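# Move foam block from desk to low shelf

## Task

Take the foam block that sits on the desk and leave it resting on top of the low shelf below the green sign. The robot must not tip over or be left leaning, or the task fails. The block has to stay there on its own; if the robot is what holds it in place at the end, it is not done.

## Robot and tools

ROBOT. A LinearBot: a base that can drive in any direction, with a column about 1.75 m high. A carriage rides 1.0 m up and down this column (lift_m, in metres, 0 to 1) and carries two identical six-joint arms, left and right, each with a two-finger gripper. The arm bases sit about 0.57 m + lift_m above the floor, 0.27 m ahead of the column and 0.33 m to each side. Parts of the carriage reach about 0.15 m below the arm bases. A hand can reach 0.78 m from its shoulder but only about 0.38 m downward. The hand is about 0.16 m long and 0.1 m wide (0.14 m when open). Parked arm: joints 1 to 6 at 0, 0.05, 0.05, 1.45, 0, 0. With both parked the robot measures about 0.95 m across and 0.7 m front to back. Cameras: carriage_camera (fixed, facing forward, tilted about 20 degrees down), left_wrist_camera and right_wrist_camera (looking out past the fingertips).

FRAMES. Base frame: origin on the floor below the base centre; x forward, y left, z up. left_hand and right_hand are reported in it, each being the point between that hand's finger pads. quat_wxyz rotates base axes into hand axes; hand z runs along the fingers, and the fingers open along hand y. A hand pointing straight up with joints 1, 5, 6 at 0 reads (1, 0, 0, 0). Odometry frame is the base frame where the scene began; base_odometry counts wheel rotation only, so slip looks like travel. Heading is positive to the left, range -3.142 to 3.142.

execute_actions. Arguments: "actions", a list holding one action or none (empty list returns just state and images), and optional "cameras" (names from carriage_camera, left_wrist_camera, right_wrist_camera, all; omitted or null gives all, [] gives none). An action may contain "base", "joints" or both; they start together and may finish at different times. "base" holds exactly one relative move from the current base position: translate_m (metres, forward positive, -2 to 2), strafe_m (metres, left positive, -2 to 2) or rotate_rad (radians, counter-clockwise/left positive, -6.3 to 6.3). "joints" is a map of absolute targets by name, covering both arms in one map: lift_m; left_joint1_rad -2.617 to 3.054 (swing about vertical, 0 ahead, positive left); left_joint2_rad 0 to 3.141 (shoulder: 0 upper arm back and level, 1.57 vertical, 3.14 forward and level); left_joint3_rad 0 to 3.141 (elbow: 0 folded, 3.14 straight); left_joint4_rad -1.57 to 1.57 (wrist pitch, positive lifts the fingertips); left_joint5_rad -1.57 to 1.57 (wrist yaw, positive swings fingertips to the right, opposite to joint 1); left_joint6_rad -2.094 to 2.094 (roll about the finger axis, positive clockwise viewed from the forearm); left_gripper_m 0 to 0.093 (pad gap in metres). The right_ names behave identically. Unknown keys or out-of-range numbers get the whole call rejected with no motion. Joints or base left out of an action may keep pushing toward earlier targets without the status showing it. One action runs at most 15 s; arm joints move up to 1.8 rad/s (1 to 3) and 2.7 rad/s (4 to 6).

wait(seconds 0 to 10): commands nothing, lets the scene run, returns state and images. zoom_image(camera, region [x0, y0, x1, y1] in pixels, top-left origin, at most 504 by 504): a closer look at that camera's latest full image. read_manual(section "licences"): licence text only. finished_scene(scene number): ends the scene for good and reports success; the block must already be placed and stable.

RESULTS. base_status and joint_status describe how each commanded motion ended. "done": reached (for the base, wheels turned the full amount, slip included; tiny moves may stop short yet say done). "off_target": resting away from target, possibly still pushing; a gripper holding something usually shows this. "contact_stop" or "time_out": the target is dropped and the joint holds where it is. "joint command not followed" plus a "cause:" line: a self-collision check withheld that arm's targets (gripper still obeyed); those joints show "not_followed" and may be retried on later actions. on_its_own lists uncommanded items; "held at" is the held target, not the position. motor_effort gives percent of maximum, peak in brackets; readings carry fixed bias and noise. A lift effort that keeps dropping while lowering means a hand or load is resting on something. drive_wheels larger at rest than after a free move means the base is pressing on something. "ARM HIT" means an arm struck the robot. MOTOR HOT appears from 75 °C; OVER-TEMPERATURE FAULT lines report heat stops (90 °C stops that arm 10 s; 100 °C makes the arm go limp and drop). After a heat stop, unfinished keys read "limit_stop_at_motor_heat"; resend them. A reported stop cancels later motion calls in the same reply.

CAUTIONS. Outstretched arms heat quickly even empty, so keep reaches short. Hand readings drift from truth at long reach; a level hand sags 10 to 17 cm under 1 kg. Grip force is about 45 to 60 N per pad. Arms have no contact stop: a blocked arm keeps pushing and snaps to target once free. The base stops on contact, but late, possibly rolling up to 0.3 m after an arm touch; after a blocked drive, back off about 0.2 m the way you came (undo a turn), twice if still pressed. Watch for the column hitting a table edge the base slips under, and never reverse into such an edge. Tipping is not reported and is unrecoverable; check images. Risk rises with a high carriage, extended arms, carried load, pulling, or abrupt stops; about 1.5 kg per hand with both arms forward can tip it. Never let the arms press or strike each other; to untangle, move the withheld arm clear first, the other afterwards. Loose objects may get brief outside nudges. Avoid drops, slips, slams and hard pushes; faster completion is better.

Each tool is called after "Call:" as a command line: name --argument value for each argument, lists and objects as JSON in quotes; but a table of rows of numbers goes row by row, as --pt "numbers of a row", without its own name.

## Session

Call:
execute_actions --actions '[]'

Scene clock: 0.00 s.
base_odometry: x=+0.000 y=+0.000 heading=+0.000 (m, m, rad; odometry frame)
base_status: not commanded
joint_positions: lift_m=+0.303 left_joint1_rad=+0.003 left_joint2_rad=+0.042 left_joint3_rad=+0.025 left_joint4_rad=+1.459 left_joint5_rad=-0.025 left_joint6_rad=-0.037 left_gripper_m=+0.095 right_joint1_rad=-0.023 right_joint2_rad=+0.084 right_joint3_rad=+0.047 right_joint4_rad=+1.501 right_joint5_rad=-0.014 right_joint6_rad=-0.027 right_gripper_m=+0.095
joint_status: not commanded
motor_effort: lift_m=+32 drive_wheels=+0 (%)
left_hand: x=+0.3132 y=+0.3246 z=+1.2995 quat_wxyz=(+0.998, -0.014, +0.064, -0.016) (m; base frame)
right_hand: x=+0.3098 y=-0.3185 z=+1.3062 quat_wxyz=(+0.998, -0.007, +0.054, -0.025) (m; base frame)
pictures: carriage_camera, left_wrist_camera, right_wrist_camera
Images, in order (width x height): carriage_camera 896x504, left_wrist_camera 896x504, right_wrist_camera 896x504.

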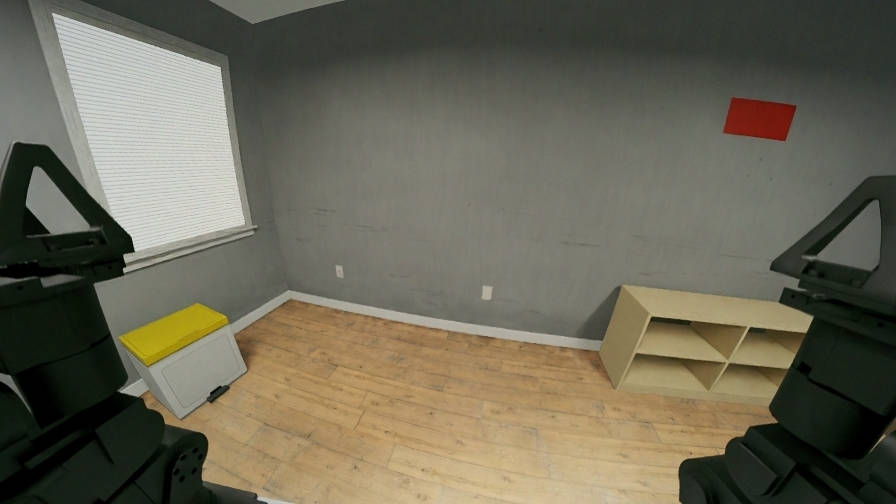

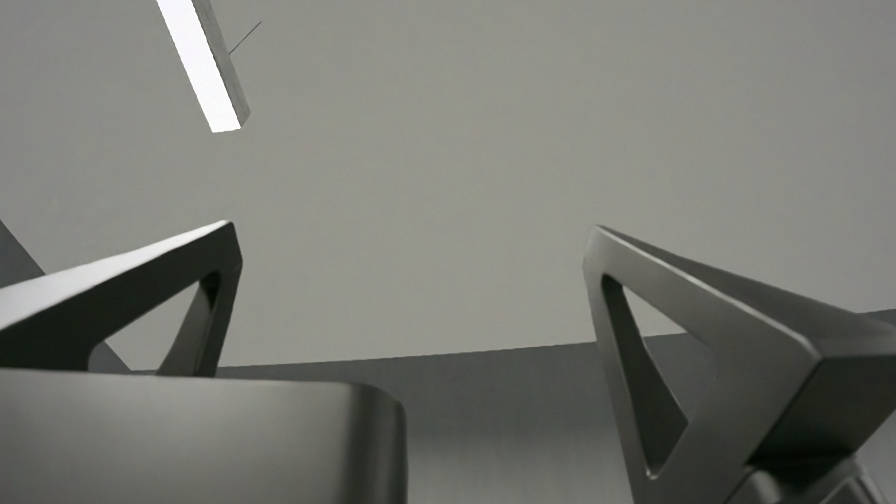

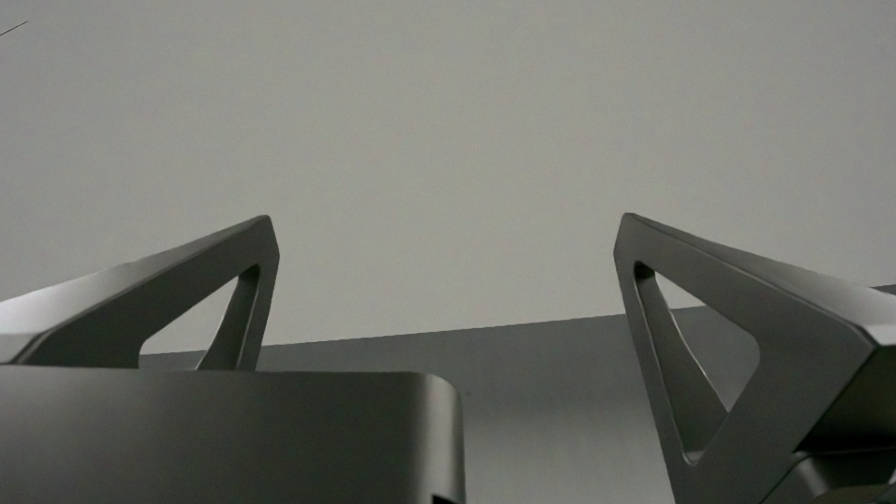

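Call:
execute_actions --actions '[{"base":{"rotate_rad":-1.6}}]' --cameras '["carriage_camera"]'

Scene clock: 4.80 s.
base_odometry: x=+0.000 y=+0.000 heading=-1.600 (m, m, rad; odometry frame)
base_status: done
joint_positions: lift_m=+0.303 left_joint1_rad=+0.003 left_joint2_rad=+0.042 left_joint3_rad=+0.025 left_joint4_rad=+1.457 left_joint5_rad=-0.025 left_joint6_rad=-0.037 left_gripper_m=+0.095 right_joint1_rad=-0.023 right_joint2_rad=+0.084 right_joint3_rad=+0.047 right_joint4_rad=+1.501 right_joint5_rad=-0.014 right_joint6_rad=-0.027 right_gripper_m=+0.095
joint_status: not commanded
motor_effort: lift_m=+32(32) drive_wheels=+9(27) (%)
left_hand: x=+0.3135 y=+0.3246 z=+1.2994 quat_wxyz=(+0.998, -0.014, +0.065, -0.016) (m; base frame)
right_hand: x=+0.3099 y=-0.3185 z=+1.3062 quat_wxyz=(+0.998, -0.007, +0.054, -0.025) (m; base frame)
pictures: carriage_camera
Images, in order (width x height): carriage_camera 896x504.

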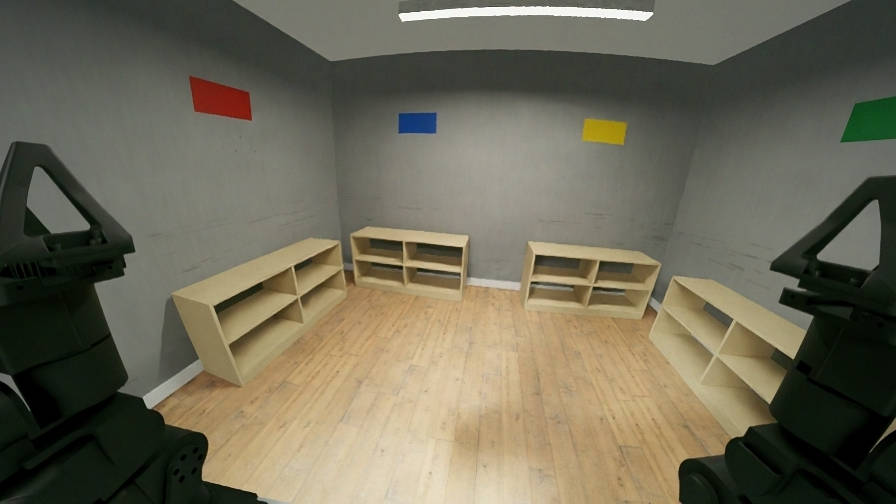

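Call:
execute_actions --actions '[{"base":{"rotate_rad":-1.75}}]' --cameras '["carriage_camera"]'

Scene clock: 9.33 s.
base_odometry: x=+0.000 y=+0.000 heading=+2.934 (m, m, rad; odometry frame)
base_status: done
joint_positions: lift_m=+0.303 left_joint1_rad=+0.003 left_joint2_rad=+0.042 left_joint3_rad=+0.025 left_joint4_rad=+1.456 left_joint5_rad=-0.025 left_joint6_rad=-0.037 left_gripper_m=+0.095 right_joint1_rad=-0.023 right_joint2_rad=+0.084 right_joint3_rad=+0.047 right_joint4_rad=+1.500 right_joint5_rad=-0.014 right_joint6_rad=-0.027 right_gripper_m=+0.095
joint_status: not commanded
motor_effort: lift_m=+32(32) drive_wheels=+9(18) (%)
left_hand: x=+0.3137 y=+0.3246 z=+1.2994 quat_wxyz=(+0.998, -0.014, +0.065, -0.016) (m; base frame)
right_hand: x=+0.3101 y=-0.3185 z=+1.3062 quat_wxyz=(+0.998, -0.007, +0.054, -0.025) (m; base frame)
pictures: carriage_camera
Images, in order (width x height): carriage_camera 896x504.

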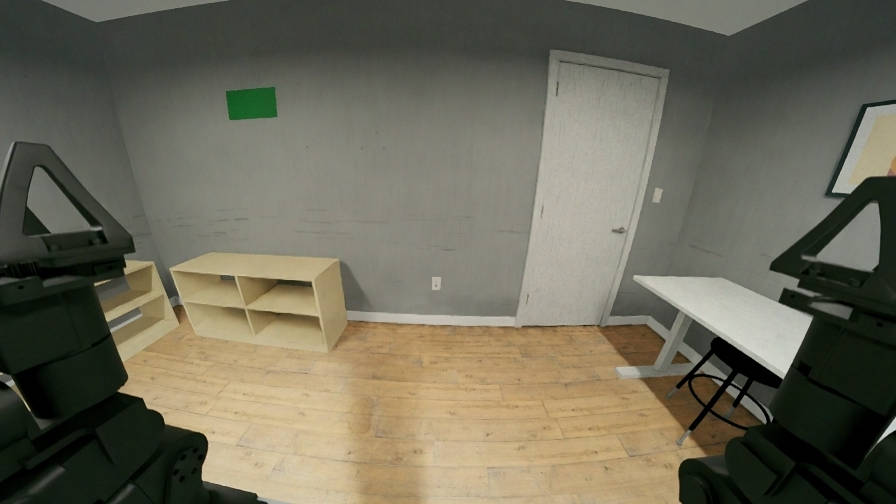

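Call:
execute_actions --actions '[{"base":{"rotate_rad":-1.45}}]' --cameras '["carriage_camera"]'

Scene clock: 14.83 s.
base_odometry: x=+0.000 y=+0.000 heading=+1.484 (m, m, rad; odometry frame)
base_status: done
joint_positions: lift_m=+0.303 left_joint1_rad=+0.003 left_joint2_rad=+0.042 left_joint3_rad=+0.025 left_joint4_rad=+1.457 left_joint5_rad=-0.025 left_joint6_rad=-0.037 left_gripper_m=+0.095 right_joint1_rad=-0.023 right_joint2_rad=+0.084 right_joint3_rad=+0.047 right_joint4_rad=+1.499 right_joint5_rad=-0.014 right_joint6_rad=-0.027 right_gripper_m=+0.095
joint_status: not commanded
motor_effort: lift_m=+32(32) drive_wheels=+9(18) (%)
left_hand: x=+0.3136 y=+0.3246 z=+1.2994 quat_wxyz=(+0.998, -0.014, +0.065, -0.016) (m; base frame)
right_hand: x=+0.3102 y=-0.3185 z=+1.3062 quat_wxyz=(+0.998, -0.007, +0.055, -0.025) (m; base frame)
pictures: carriage_camera
Images, in order (width x height): carriage_camera 896x504.

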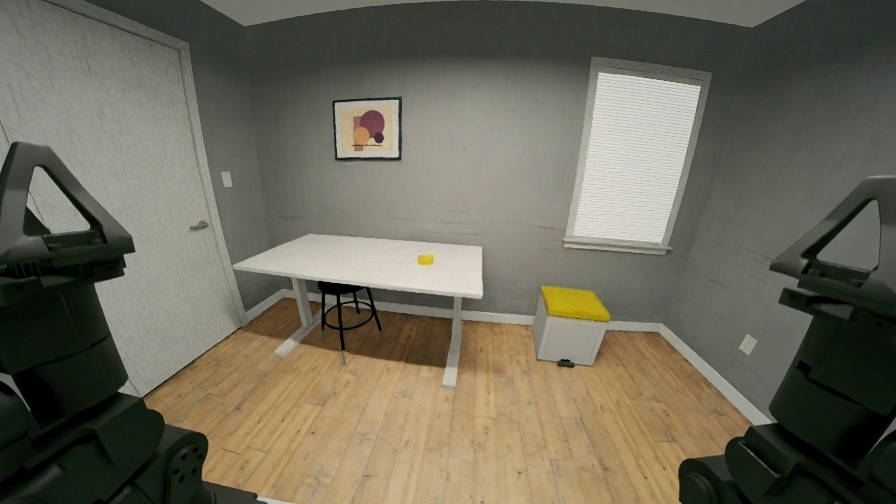

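Call:
execute_actions --actions '[{"base":{"translate_m":0.6},"joints":{"lift_m":0.55,"left_joint2_rad":2.6,"left_joint3_rad":1.6,"left_joint4_rad":-0.57}}]' --cameras '["carriage_camera","left_wrist_camera"]'

Scene clock: 31.37 s.
base_odometry: x=+0.053 y=+0.598 heading=+1.483 (m, m, rad; odometry frame)
base_status: done
joint_positions: lift_m=+0.550 left_joint1_rad=+0.003 left_joint2_rad=+2.609 left_joint3_rad=+1.589 left_joint4_rad=-0.570 left_joint5_rad=-0.025 left_joint6_rad=-0.037 left_gripper_m=+0.095 right_joint1_rad=-0.023 right_joint2_rad=+0.084 right_joint3_rad=+0.047 right_joint4_rad=+1.499 right_joint5_rad=-0.014 right_joint6_rad=-0.027 right_gripper_m=+0.095
joint_status: all done
motor_effort: lift_m=+32(43) drive_wheels=-8(26) (%)
left_hand: x=+0.7015 y=+0.3259 z=+0.9470 quat_wxyz=(-0.009, -0.020, +1.000, +0.012) (m; base frame)
right_hand: x=+0.3102 y=-0.3185 z=+1.5533 quat_wxyz=(+0.998, -0.007, +0.055, -0.025) (m; base frame)
pictures: carriage_camera, left_wrist_camera
Images, in order (width x height): carriage_camera 896x504, left_wrist_camera 896x504.

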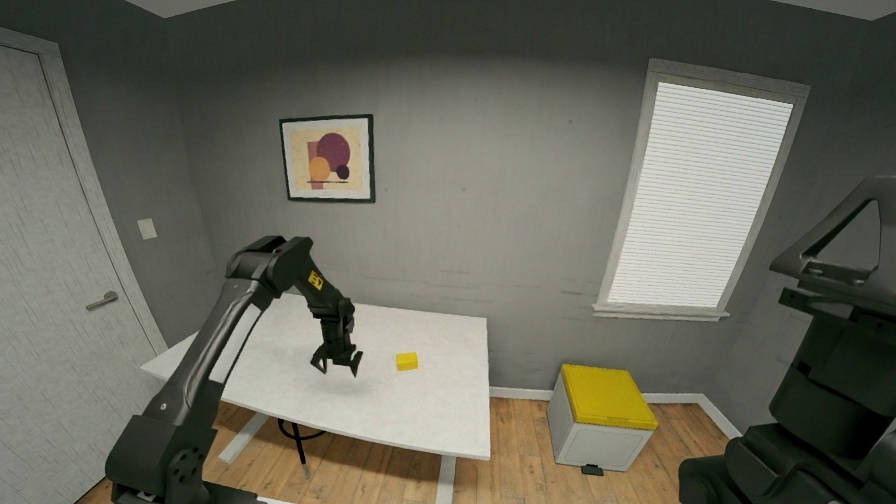

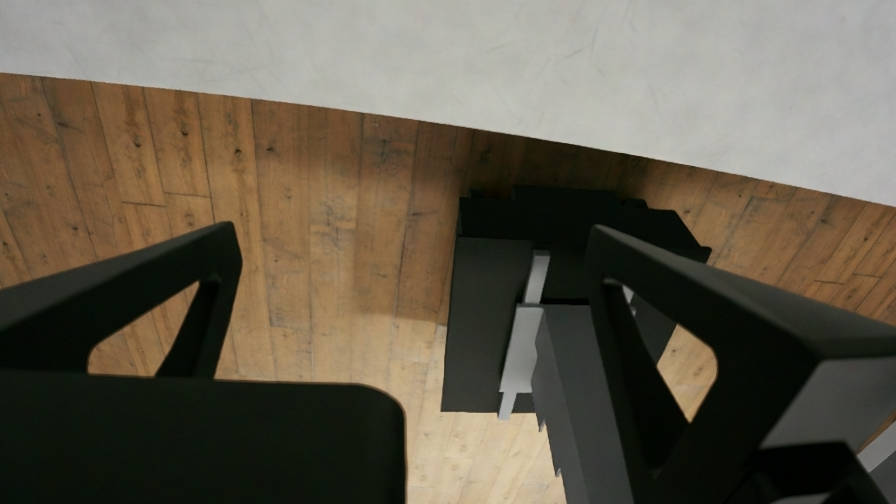

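Call:
execute_actions --actions '[{"base":{"translate_m":0.25},"joints":{"lift_m":0.47,"left_joint1_rad":-0.33,"left_joint6_rad":1.24,"left_joint5_rad":0}}]' --cameras '["carriage_camera","left_wrist_camera"]'

Scene clock: 40.47 s.
base_odometry: x=+0.075 y=+0.847 heading=+1.482 (m, m, rad; odometry frame)
base_status: done
joint_positions: lift_m=+0.470 left_joint1_rad=-0.333 left_joint2_rad=+2.609 left_joint3_rad=+1.589 left_joint4_rad=-0.570 left_joint5_rad=+0.000 left_joint6_rad=+1.234 left_gripper_m=+0.095 right_joint1_rad=-0.023 right_joint2_rad=+0.084 right_joint3_rad=+0.047 right_joint4_rad=+1.500 right_joint5_rad=-0.014 right_joint6_rad=-0.027 right_gripper_m=+0.095
joint_status: all done
motor_effort: lift_m=+30(29) drive_wheels=-9(23) (%)
left_hand: x=+0.6782 y=+0.1826 z=+0.8667 quat_wxyz=(-0.009, +0.706, +0.709, -0.004) (m; base frame)
right_hand: x=+0.3101 y=-0.3185 z=+1.4735 quat_wxyz=(+0.998, -0.007, +0.054, -0.025) (m; base frame)
pictures: carriage_camera, left_wrist_camera
Images, in order (width x height): carriage_camera 896x504, left_wrist_camera 896x504.

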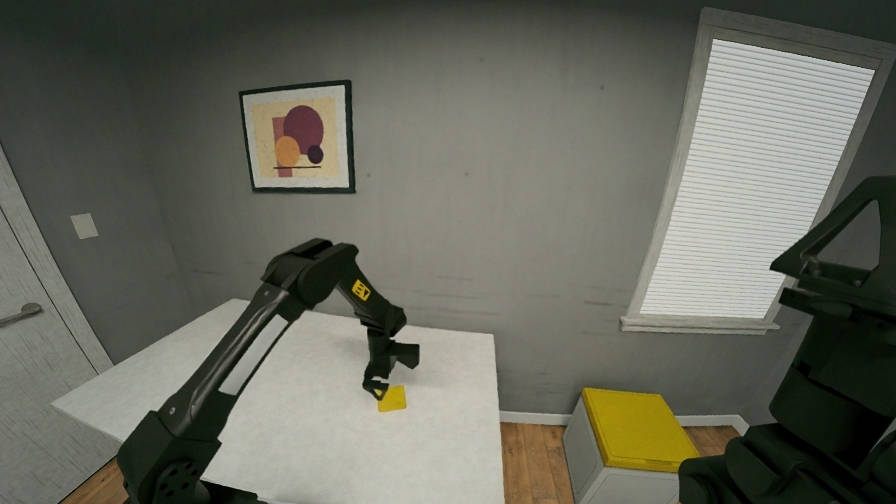

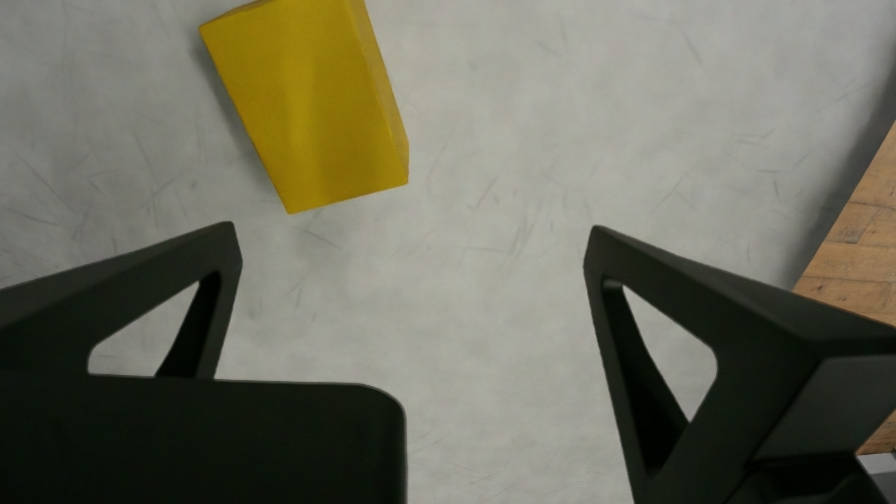

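Call:
execute_actions --actions '[{"base":{"translate_m":0.042},"joints":{"lift_m":0.43,"left_joint1_rad":-0.37,"left_joint6_rad":0.93}}]' --cameras '["carriage_camera","left_wrist_camera"]'

Scene clock: 46.20 s.
base_odometry: x=+0.079 y=+0.888 heading=+1.481 (m, m, rad; odometry frame)
base_status: done
joint_positions: lift_m=+0.430 left_joint1_rad=-0.373 left_joint2_rad=+2.613 left_joint3_rad=+1.589 left_joint4_rad=-0.570 left_joint5_rad=+0.000 left_joint6_rad=+0.936 left_gripper_m=+0.095 right_joint1_rad=-0.023 right_joint2_rad=+0.084 right_joint3_rad=+0.047 right_joint4_rad=+1.501 right_joint5_rad=-0.014 right_joint6_rad=-0.027 right_gripper_m=+0.095
joint_status: all done
motor_effort: lift_m=+31(30) drive_wheels=-7(20) (%)
left_hand: x=+0.6712 y=+0.1670 z=+0.8253 quat_wxyz=(-0.011, +0.609, +0.793, -0.003) (m; base frame)
right_hand: x=+0.3099 y=-0.3185 z=+1.4334 quat_wxyz=(+0.998, -0.007, +0.054, -0.025) (m; base frame)
pictures: carriage_camera, left_wrist_camera
Images, in order (width x height): carriage_camera 896x504, left_wrist_camera 896x504.

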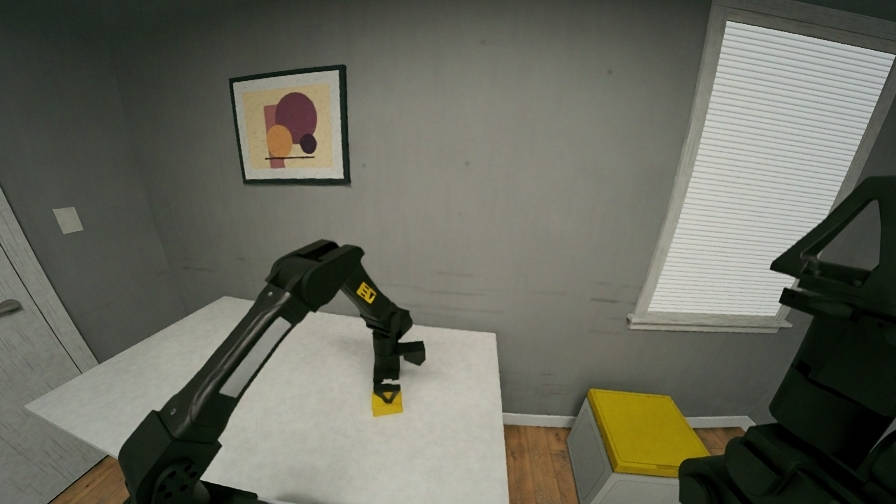

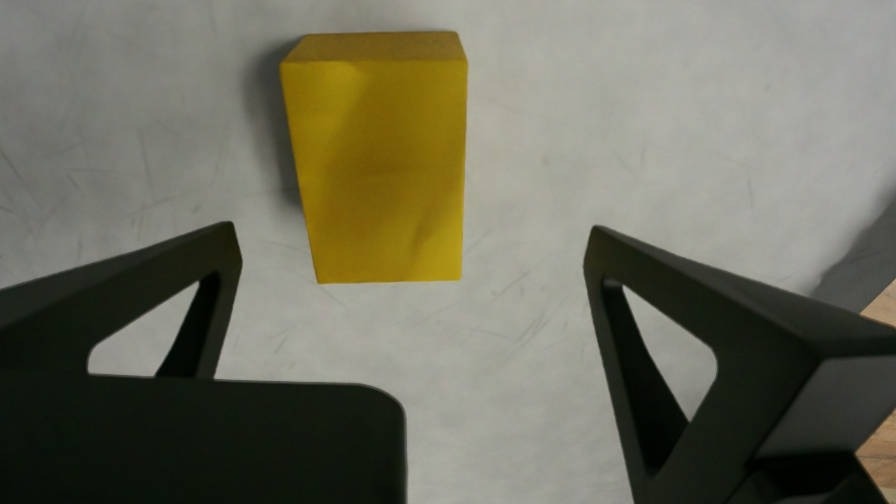

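Call:
execute_actions --actions '[{"base":{"translate_m":0.008},"joints":{"lift_m":0.39}}]' --cameras '["carriage_camera","left_wrist_camera"]'

Call:
zoom_image --camera "carriage_camera" --region '[310, 320, 470, 440]'

Scene clock: 49.67 s.
base_odometry: x=+0.080 y=+0.896 heading=+1.481 (m, m, rad; odometry frame)
base_status: done
joint_positions: lift_m=+0.390 left_joint1_rad=-0.371 left_joint2_rad=+2.613 left_joint3_rad=+1.589 left_joint4_rad=-0.571 left_joint5_rad=+0.000 left_joint6_rad=+0.936 left_gripper_m=+0.095 right_joint1_rad=-0.023 right_joint2_rad=+0.084 right_joint3_rad=+0.047 right_joint4_rad=+1.500 right_joint5_rad=-0.014 right_joint6_rad=-0.027 right_gripper_m=+0.095
joint_status: all done
motor_effort: lift_m=+31(33) drive_wheels=+7(19) (%)
left_hand: x=+0.6714 y=+0.1678 z=+0.7853 quat_wxyz=(-0.012, +0.608, +0.794, -0.003) (m; base frame)
right_hand: x=+0.3101 y=-0.3185 z=+1.3934 quat_wxyz=(+0.998, -0.007, +0.054, -0.025) (m; base frame)
pictures: carriage_camera, left_wrist_camera
Images, in order (width x height): carriage_camera 896x504, left_wrist_camera 896x504.

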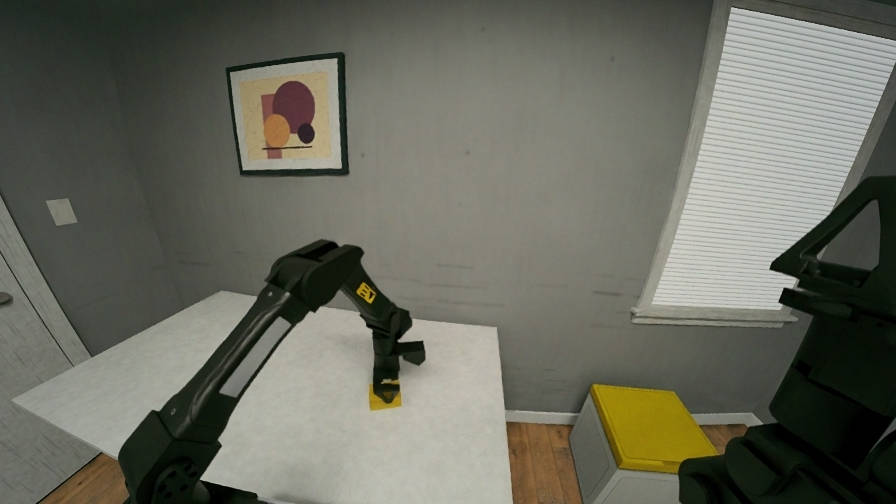

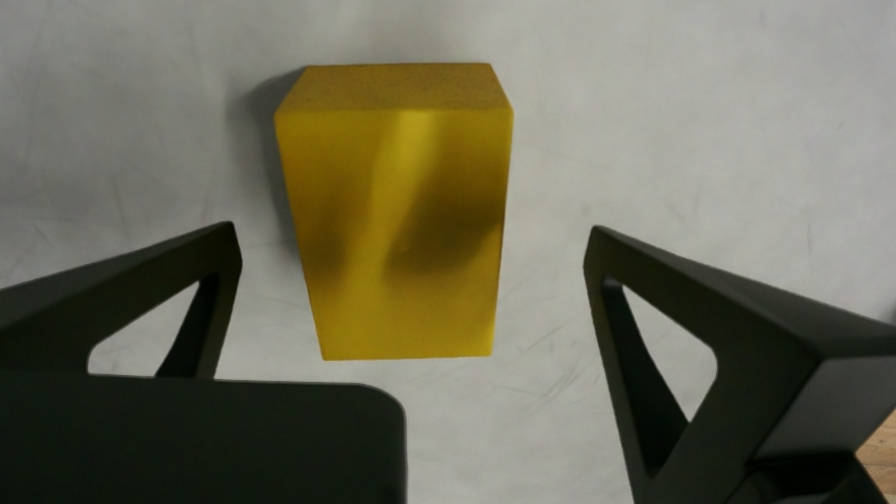

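Region (310, 320, 470, 440) of carriage_camera's 896x504 image, scaled by 3.150, with more detail than that image has; it fills the top 378 rows of this view, and the rest is white.

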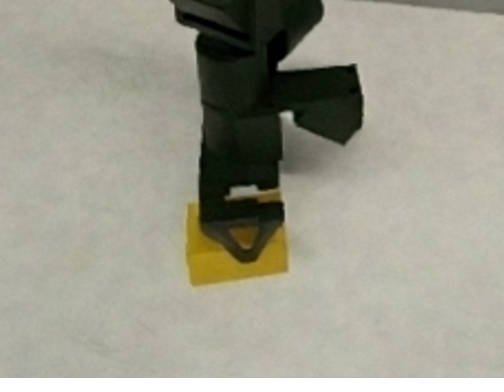

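Call:
execute_actions --actions '[{"joints":{"lift_m":0.362}}]' --cameras '["carriage_camera","left_wrist_camera"]'

Call:
zoom_image --camera "carriage_camera" --region '[310, 320, 470, 440]'

Scene clock: 53.53 s.
base_odometry: x=+0.080 y=+0.896 heading=+1.481 (m, m, rad; odometry frame)
base_status: not commanded
joint_positions: lift_m=+0.362 left_joint1_rad=-0.371 left_joint2_rad=+2.613 left_joint3_rad=+1.589 left_joint4_rad=-0.570 left_joint5_rad=+0.000 left_joint6_rad=+0.936 left_gripper_m=+0.095 right_joint1_rad=-0.023 right_joint2_rad=+0.084 right_joint3_rad=+0.047 right_joint4_rad=+1.500 right_joint5_rad=-0.014 right_joint6_rad=-0.027 right_gripper_m=+0.095
joint_status: all done
motor_effort: lift_m=+31(33) drive_wheels=+7(7) (%)
left_hand: x=+0.6715 y=+0.1677 z=+0.7573 quat_wxyz=(-0.011, +0.608, +0.794, -0.003) (m; base frame)
right_hand: x=+0.3100 y=-0.3185 z=+1.3654 quat_wxyz=(+0.998, -0.007, +0.054, -0.025) (m; base frame)
pictures: carriage_camera, left_wrist_camera
Images, in order (width x height): carriage_camera 896x504, left_wrist_camera 896x504.

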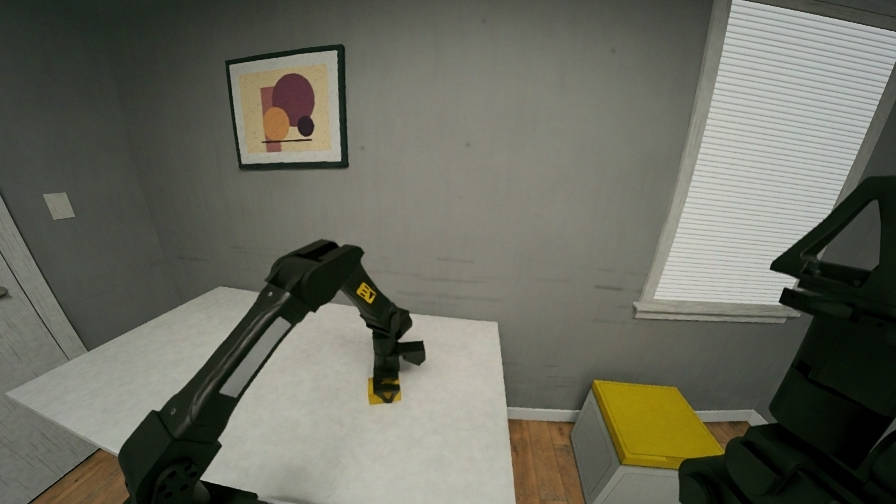

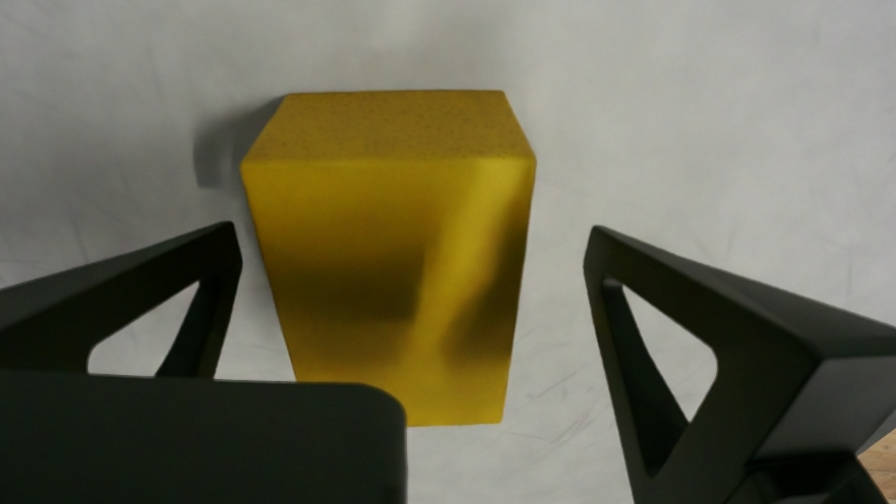

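Region (310, 320, 470, 440) of carriage_camera's 896x504 image, scaled by 3.150, with more detail than that image has; it fills the top 378 rows of this view, and the rest is white.

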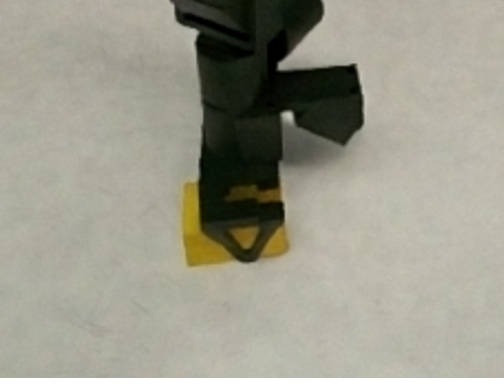

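Call:
execute_actions --actions '[{"joints":{"lift_m":0.35}}]' --cameras '[]'

Call:
execute_actions --actions '[{"joints":{"left_gripper_m":0.04}}]' --cameras '["carriage_camera","left_wrist_camera"]'

Scene clock: 56.50 s.
base_odometry: x=+0.080 y=+0.896 heading=+1.481 (m, m, rad; odometry frame)
base_status: not commanded
joint_positions: lift_m=+0.350 left_joint1_rad=-0.371 left_joint2_rad=+2.612 left_joint3_rad=+1.589 left_joint4_rad=-0.571 left_joint5_rad=+0.000 left_joint6_rad=+0.936 left_gripper_m=+0.095 right_joint1_rad=-0.023 right_joint2_rad=+0.084 right_joint3_rad=+0.047 right_joint4_rad=+1.500 right_joint5_rad=-0.014 right_joint6_rad=-0.027 right_gripper_m=+0.095
joint_status: all done
motor_effort: lift_m=+31(30) drive_wheels=-6(6) (%)
left_hand: x=+0.6715 y=+0.1677 z=+0.7455 quat_wxyz=(-0.012, +0.608, +0.794, -0.003) (m; base frame)
right_hand: x=+0.3100 y=-0.3185 z=+1.3534 quat_wxyz=(+0.998, -0.007, +0.054, -0.025) (m; base frame)
pictures: none
No camera images: the call's "cameras" was empty. Leave "cameras" out to get every camera's image.

Scene clock: 57.10 s.
base_odometry: x=+0.080 y=+0.896 heading=+1.481 (m, m, rad; odometry frame)
base_status: not commanded
joint_positions: lift_m=+0.350 left_joint1_rad=-0.371 left_joint2_rad=+2.612 left_joint3_rad=+1.589 left_joint4_rad=-0.571 left_joint5_rad=+0.000 left_joint6_rad=+0.936 left_gripper_m=+0.058 right_joint1_rad=-0.023 right_joint2_rad=+0.084 right_joint3_rad=+0.047 right_joint4_rad=+1.500 right_joint5_rad=-0.014 right_joint6_rad=-0.027 right_gripper_m=+0.095
joint_status: left_gripper_m off_target (ended at +0.058, target +0.040)
motor_effort: lift_m=+31(31) drive_wheels=+7(8) (%)
left_hand: x=+0.6715 y=+0.1677 z=+0.7455 quat_wxyz=(-0.012, +0.608, +0.794, -0.003) (m; base frame)
right_hand: x=+0.3100 y=-0.3185 z=+1.3534 quat_wxyz=(+0.998, -0.007, +0.054, -0.025) (m; base frame)
pictures: carriage_camera, left_wrist_camera
Images, in order (width x height): carriage_camera 896x504, left_wrist_camera 896x504.

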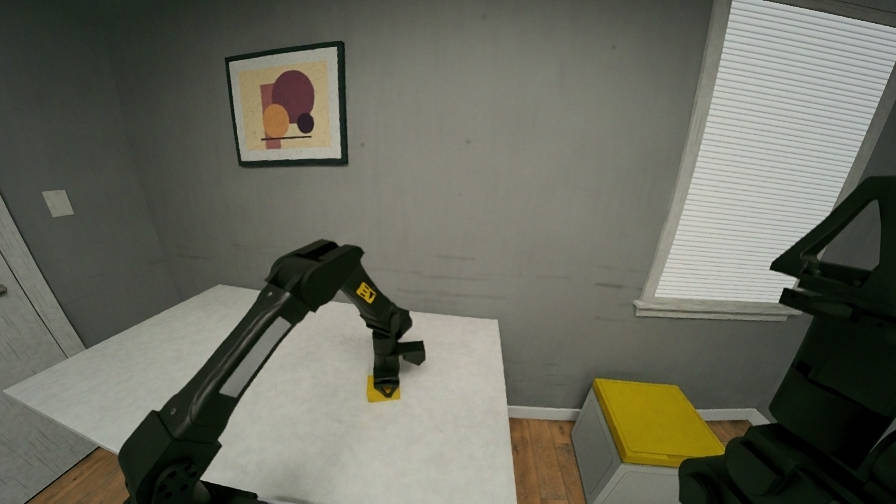

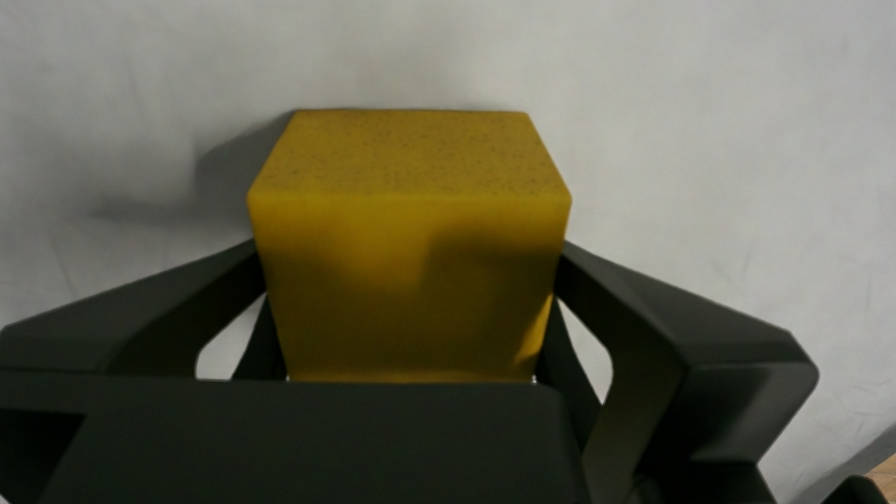

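Call:
execute_actions --actions '[{"joints":{"lift_m":0.38}}]' --cameras '[]'

Call:
execute_actions --actions '[{"base":{"translate_m":-2.0},"joints":{"lift_m":0.42}}]' --cameras '[]'

Call:
execute_actions --actions '[{"base":{"rotate_rad":1.47},"joints":{"lift_m":0.3}}]' --cameras '["carriage_camera","left_wrist_camera"]'

Scene clock: 62.47 s.
base_odometry: x=+0.080 y=+0.896 heading=+1.481 (m, m, rad; odometry frame)
base_status: not commanded
joint_positions: lift_m=+0.380 left_joint1_rad=-0.371 left_joint2_rad=+2.604 left_joint3_rad=+1.589 left_joint4_rad=-0.570 left_joint5_rad=+0.000 left_joint6_rad=+0.936 left_gripper_m=+0.058 right_joint1_rad=-0.023 right_joint2_rad=+0.084 right_joint3_rad=+0.047 right_joint4_rad=+1.500 right_joint5_rad=-0.014 right_joint6_rad=-0.027 right_gripper_m=+0.095
joint_status: all done
motor_effort: lift_m=+33(42) drive_wheels=+7(7) (%)
left_hand: x=+0.6740 y=+0.1668 z=+0.7788 quat_wxyz=(-0.007, +0.608, +0.794, -0.002) (m; base frame)
right_hand: x=+0.3100 y=-0.3185 z=+1.3833 quat_wxyz=(+0.998, -0.007, +0.054, -0.025) (m; base frame)
pictures: none
No camera images: the call's "cameras" was empty. Leave "cameras" out to get every camera's image.

Scene clock: 68.77 s.
base_odometry: x=-0.103 y=-1.095 heading=+1.480 (m, m, rad; odometry frame)
base_status: done
joint_positions: lift_m=+0.420 left_joint1_rad=-0.371 left_joint2_rad=+2.602 left_joint3_rad=+1.589 left_joint4_rad=-0.568 left_joint5_rad=+0.000 left_joint6_rad=+0.936 left_gripper_m=+0.058 right_joint1_rad=-0.023 right_joint2_rad=+0.084 right_joint3_rad=+0.047 right_joint4_rad=+1.499 right_joint5_rad=-0.014 right_joint6_rad=-0.027 right_gripper_m=+0.095
joint_status: all done
motor_effort: lift_m=+32(43) drive_wheels=-9(28) (%)
left_hand: x=+0.6749 y=+0.1668 z=+0.8194 quat_wxyz=(-0.005, +0.608, +0.794, -0.001) (m; base frame)
right_hand: x=+0.3103 y=-0.3185 z=+1.4233 quat_wxyz=(+0.998, -0.007, +0.055, -0.025) (m; base frame)
pictures: none
No camera images: the call's "cameras" was empty. Leave "cameras" out to get every camera's image.

Scene clock: 71.77 s.
base_odometry: x=-0.103 y=-1.095 heading=+2.949 (m, m, rad; odometry frame)
base_status: done
joint_positions: lift_m=+0.300 left_joint1_rad=-0.362 left_joint2_rad=+2.612 left_joint3_rad=+1.589 left_joint4_rad=-0.568 left_joint5_rad=+0.000 left_joint6_rad=+0.936 left_gripper_m=+0.058 right_joint1_rad=-0.023 right_joint2_rad=+0.084 right_joint3_rad=+0.047 right_joint4_rad=+1.500 right_joint5_rad=-0.014 right_joint6_rad=-0.027 right_gripper_m=+0.095
joint_status: all done
motor_effort: lift_m=+31(32) drive_wheels=+8(22) (%)
left_hand: x=+0.6734 y=+0.1709 z=+0.6954 quat_wxyz=(-0.010, +0.604, +0.797, -0.003) (m; base frame)
right_hand: x=+0.3100 y=-0.3185 z=+1.3034 quat_wxyz=(+0.998, -0.007, +0.054, -0.025) (m; base frame)
pictures: carriage_camera, left_wrist_camera
Images, in order (width x height): carriage_camera 896x504, left_wrist_camera 896x504.

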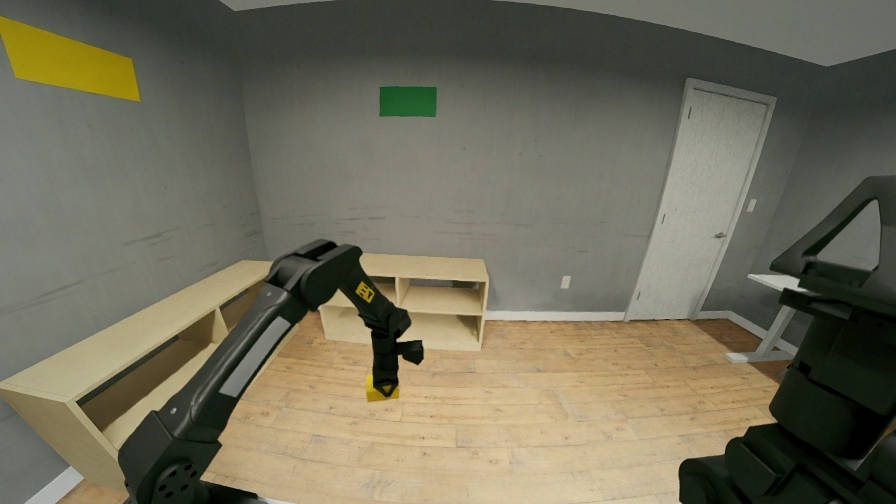

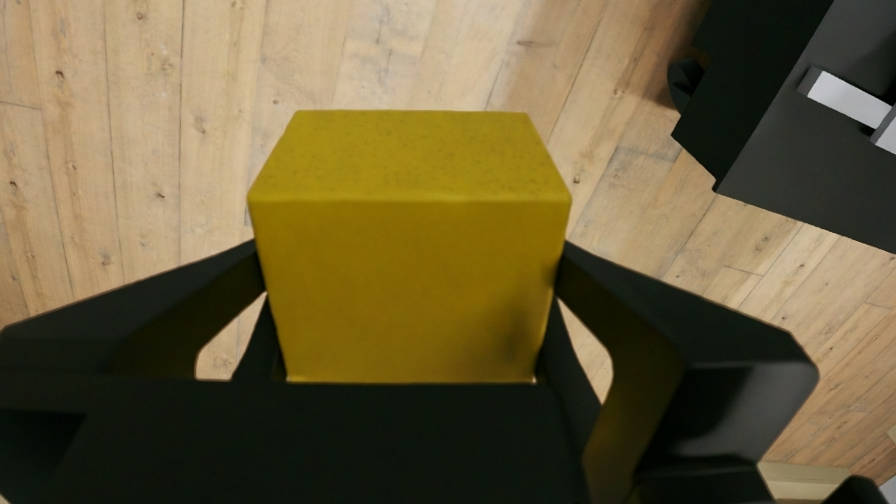

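Call:
execute_actions --actions '[{"base":{"translate_m":1.0}}]' --cameras '["carriage_camera","left_wrist_camera"]'

Scene clock: 79.80 s.
base_odometry: x=-1.085 y=-0.906 heading=+2.950 (m, m, rad; odometry frame)
base_status: done
joint_positions: lift_m=+0.300 left_joint1_rad=-0.365 left_joint2_rad=+2.612 left_joint3_rad=+1.589 left_joint4_rad=-0.569 left_joint5_rad=+0.000 left_joint6_rad=+0.936 left_gripper_m=+0.058 right_joint1_rad=-0.023 right_joint2_rad=+0.084 right_joint3_rad=+0.047 right_joint4_rad=+1.499 right_joint5_rad=-0.014 right_joint6_rad=-0.027 right_gripper_m=+0.095
joint_status: not commanded
motor_effort: lift_m=+31(31) drive_wheels=-8(30) (%)
left_hand: x=+0.6729 y=+0.1700 z=+0.6954 quat_wxyz=(-0.010, +0.605, +0.796, -0.003) (m; base frame)
right_hand: x=+0.3102 y=-0.3185 z=+1.3034 quat_wxyz=(+0.998, -0.007, +0.055, -0.025) (m; base frame)
pictures: carriage_camera, left_wrist_camera
Images, in order (width x height): carriage_camera 896x504, left_wrist_camera 896x504.

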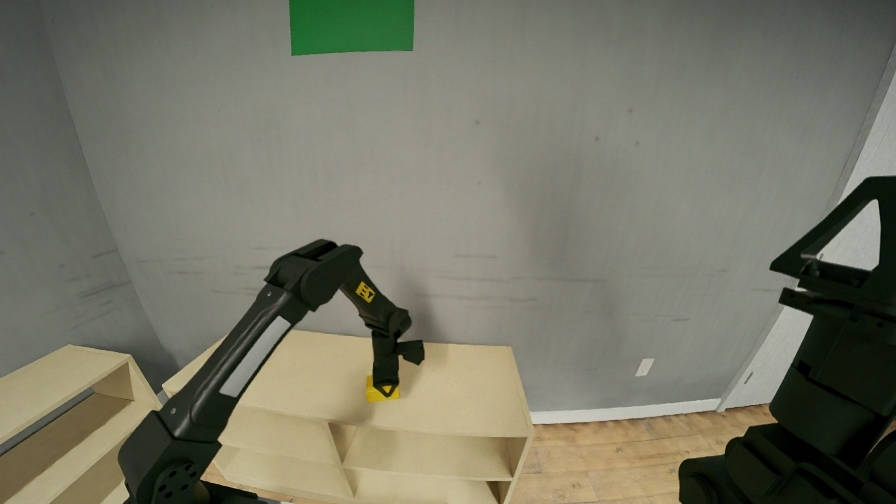

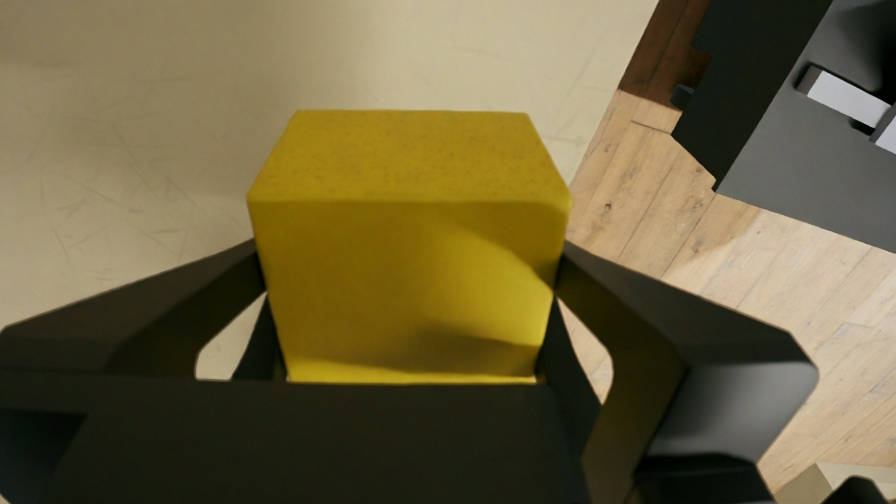

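Call:
execute_actions --actions '[{"base":{"translate_m":0.08},"joints":{"lift_m":0.245}}]' --cameras '["carriage_camera","left_wrist_camera"]'

Call:
zoom_image --camera "carriage_camera" --region '[280, 300, 520, 480]'

Scene clock: 86.47 s.
base_odometry: x=-1.163 y=-0.891 heading=+2.951 (m, m, rad; odometry frame)
base_status: done
joint_positions: lift_m=+0.245 left_joint1_rad=-0.366 left_joint2_rad=+2.616 left_joint3_rad=+1.589 left_joint4_rad=-0.570 left_joint5_rad=+0.000 left_joint6_rad=+0.936 left_gripper_m=+0.058 right_joint1_rad=-0.023 right_joint2_rad=+0.084 right_joint3_rad=+0.047 right_joint4_rad=+1.499 right_joint5_rad=-0.014 right_joint6_rad=-0.027 right_gripper_m=+0.095
joint_status: all done
motor_effort: lift_m=+31(30) drive_wheels=+8(20) (%)
left_hand: x=+0.6714 y=+0.1701 z=+0.6390 quat_wxyz=(-0.013, +0.606, +0.795, -0.004) (m; base frame)
right_hand: x=+0.3102 y=-0.3185 z=+1.2484 quat_wxyz=(+0.998, -0.007, +0.055, -0.025) (m; base frame)
pictures: carriage_camera, left_wrist_camera
Images, in order (width x height): carriage_camera 896x504, left_wrist_camera 896x504.

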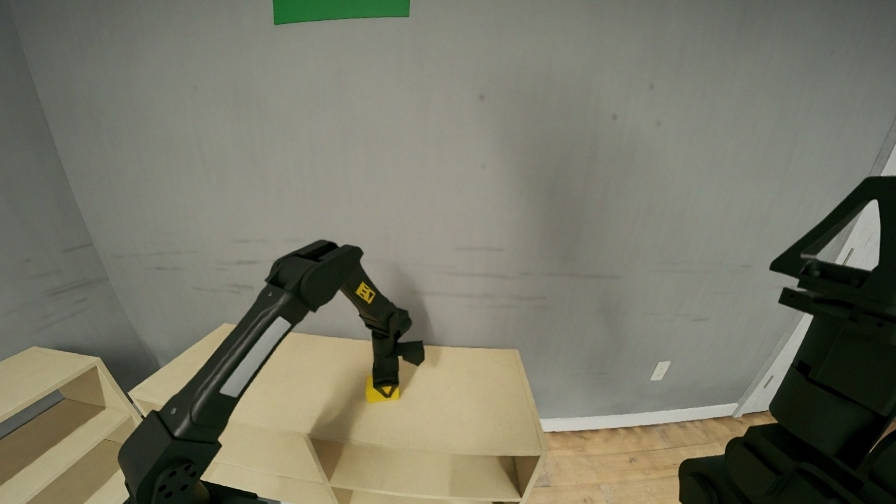

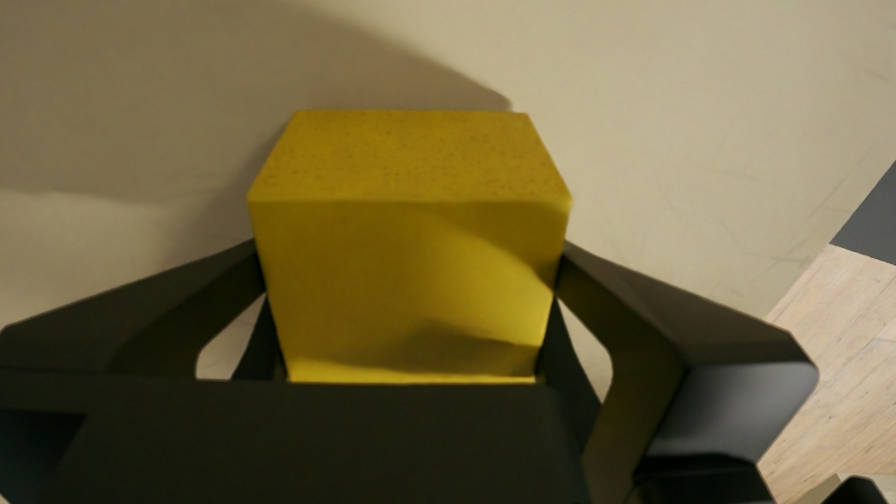

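Region (280, 300, 520, 480) of carriage_camera's 896x504 image, scaled by 2.100, with more detail than that image has; it fills the top 378 rows of this view, and the rest is white.

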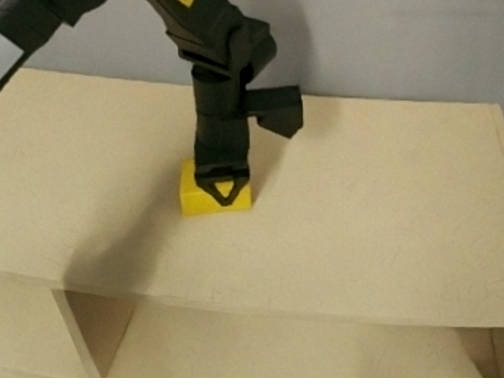

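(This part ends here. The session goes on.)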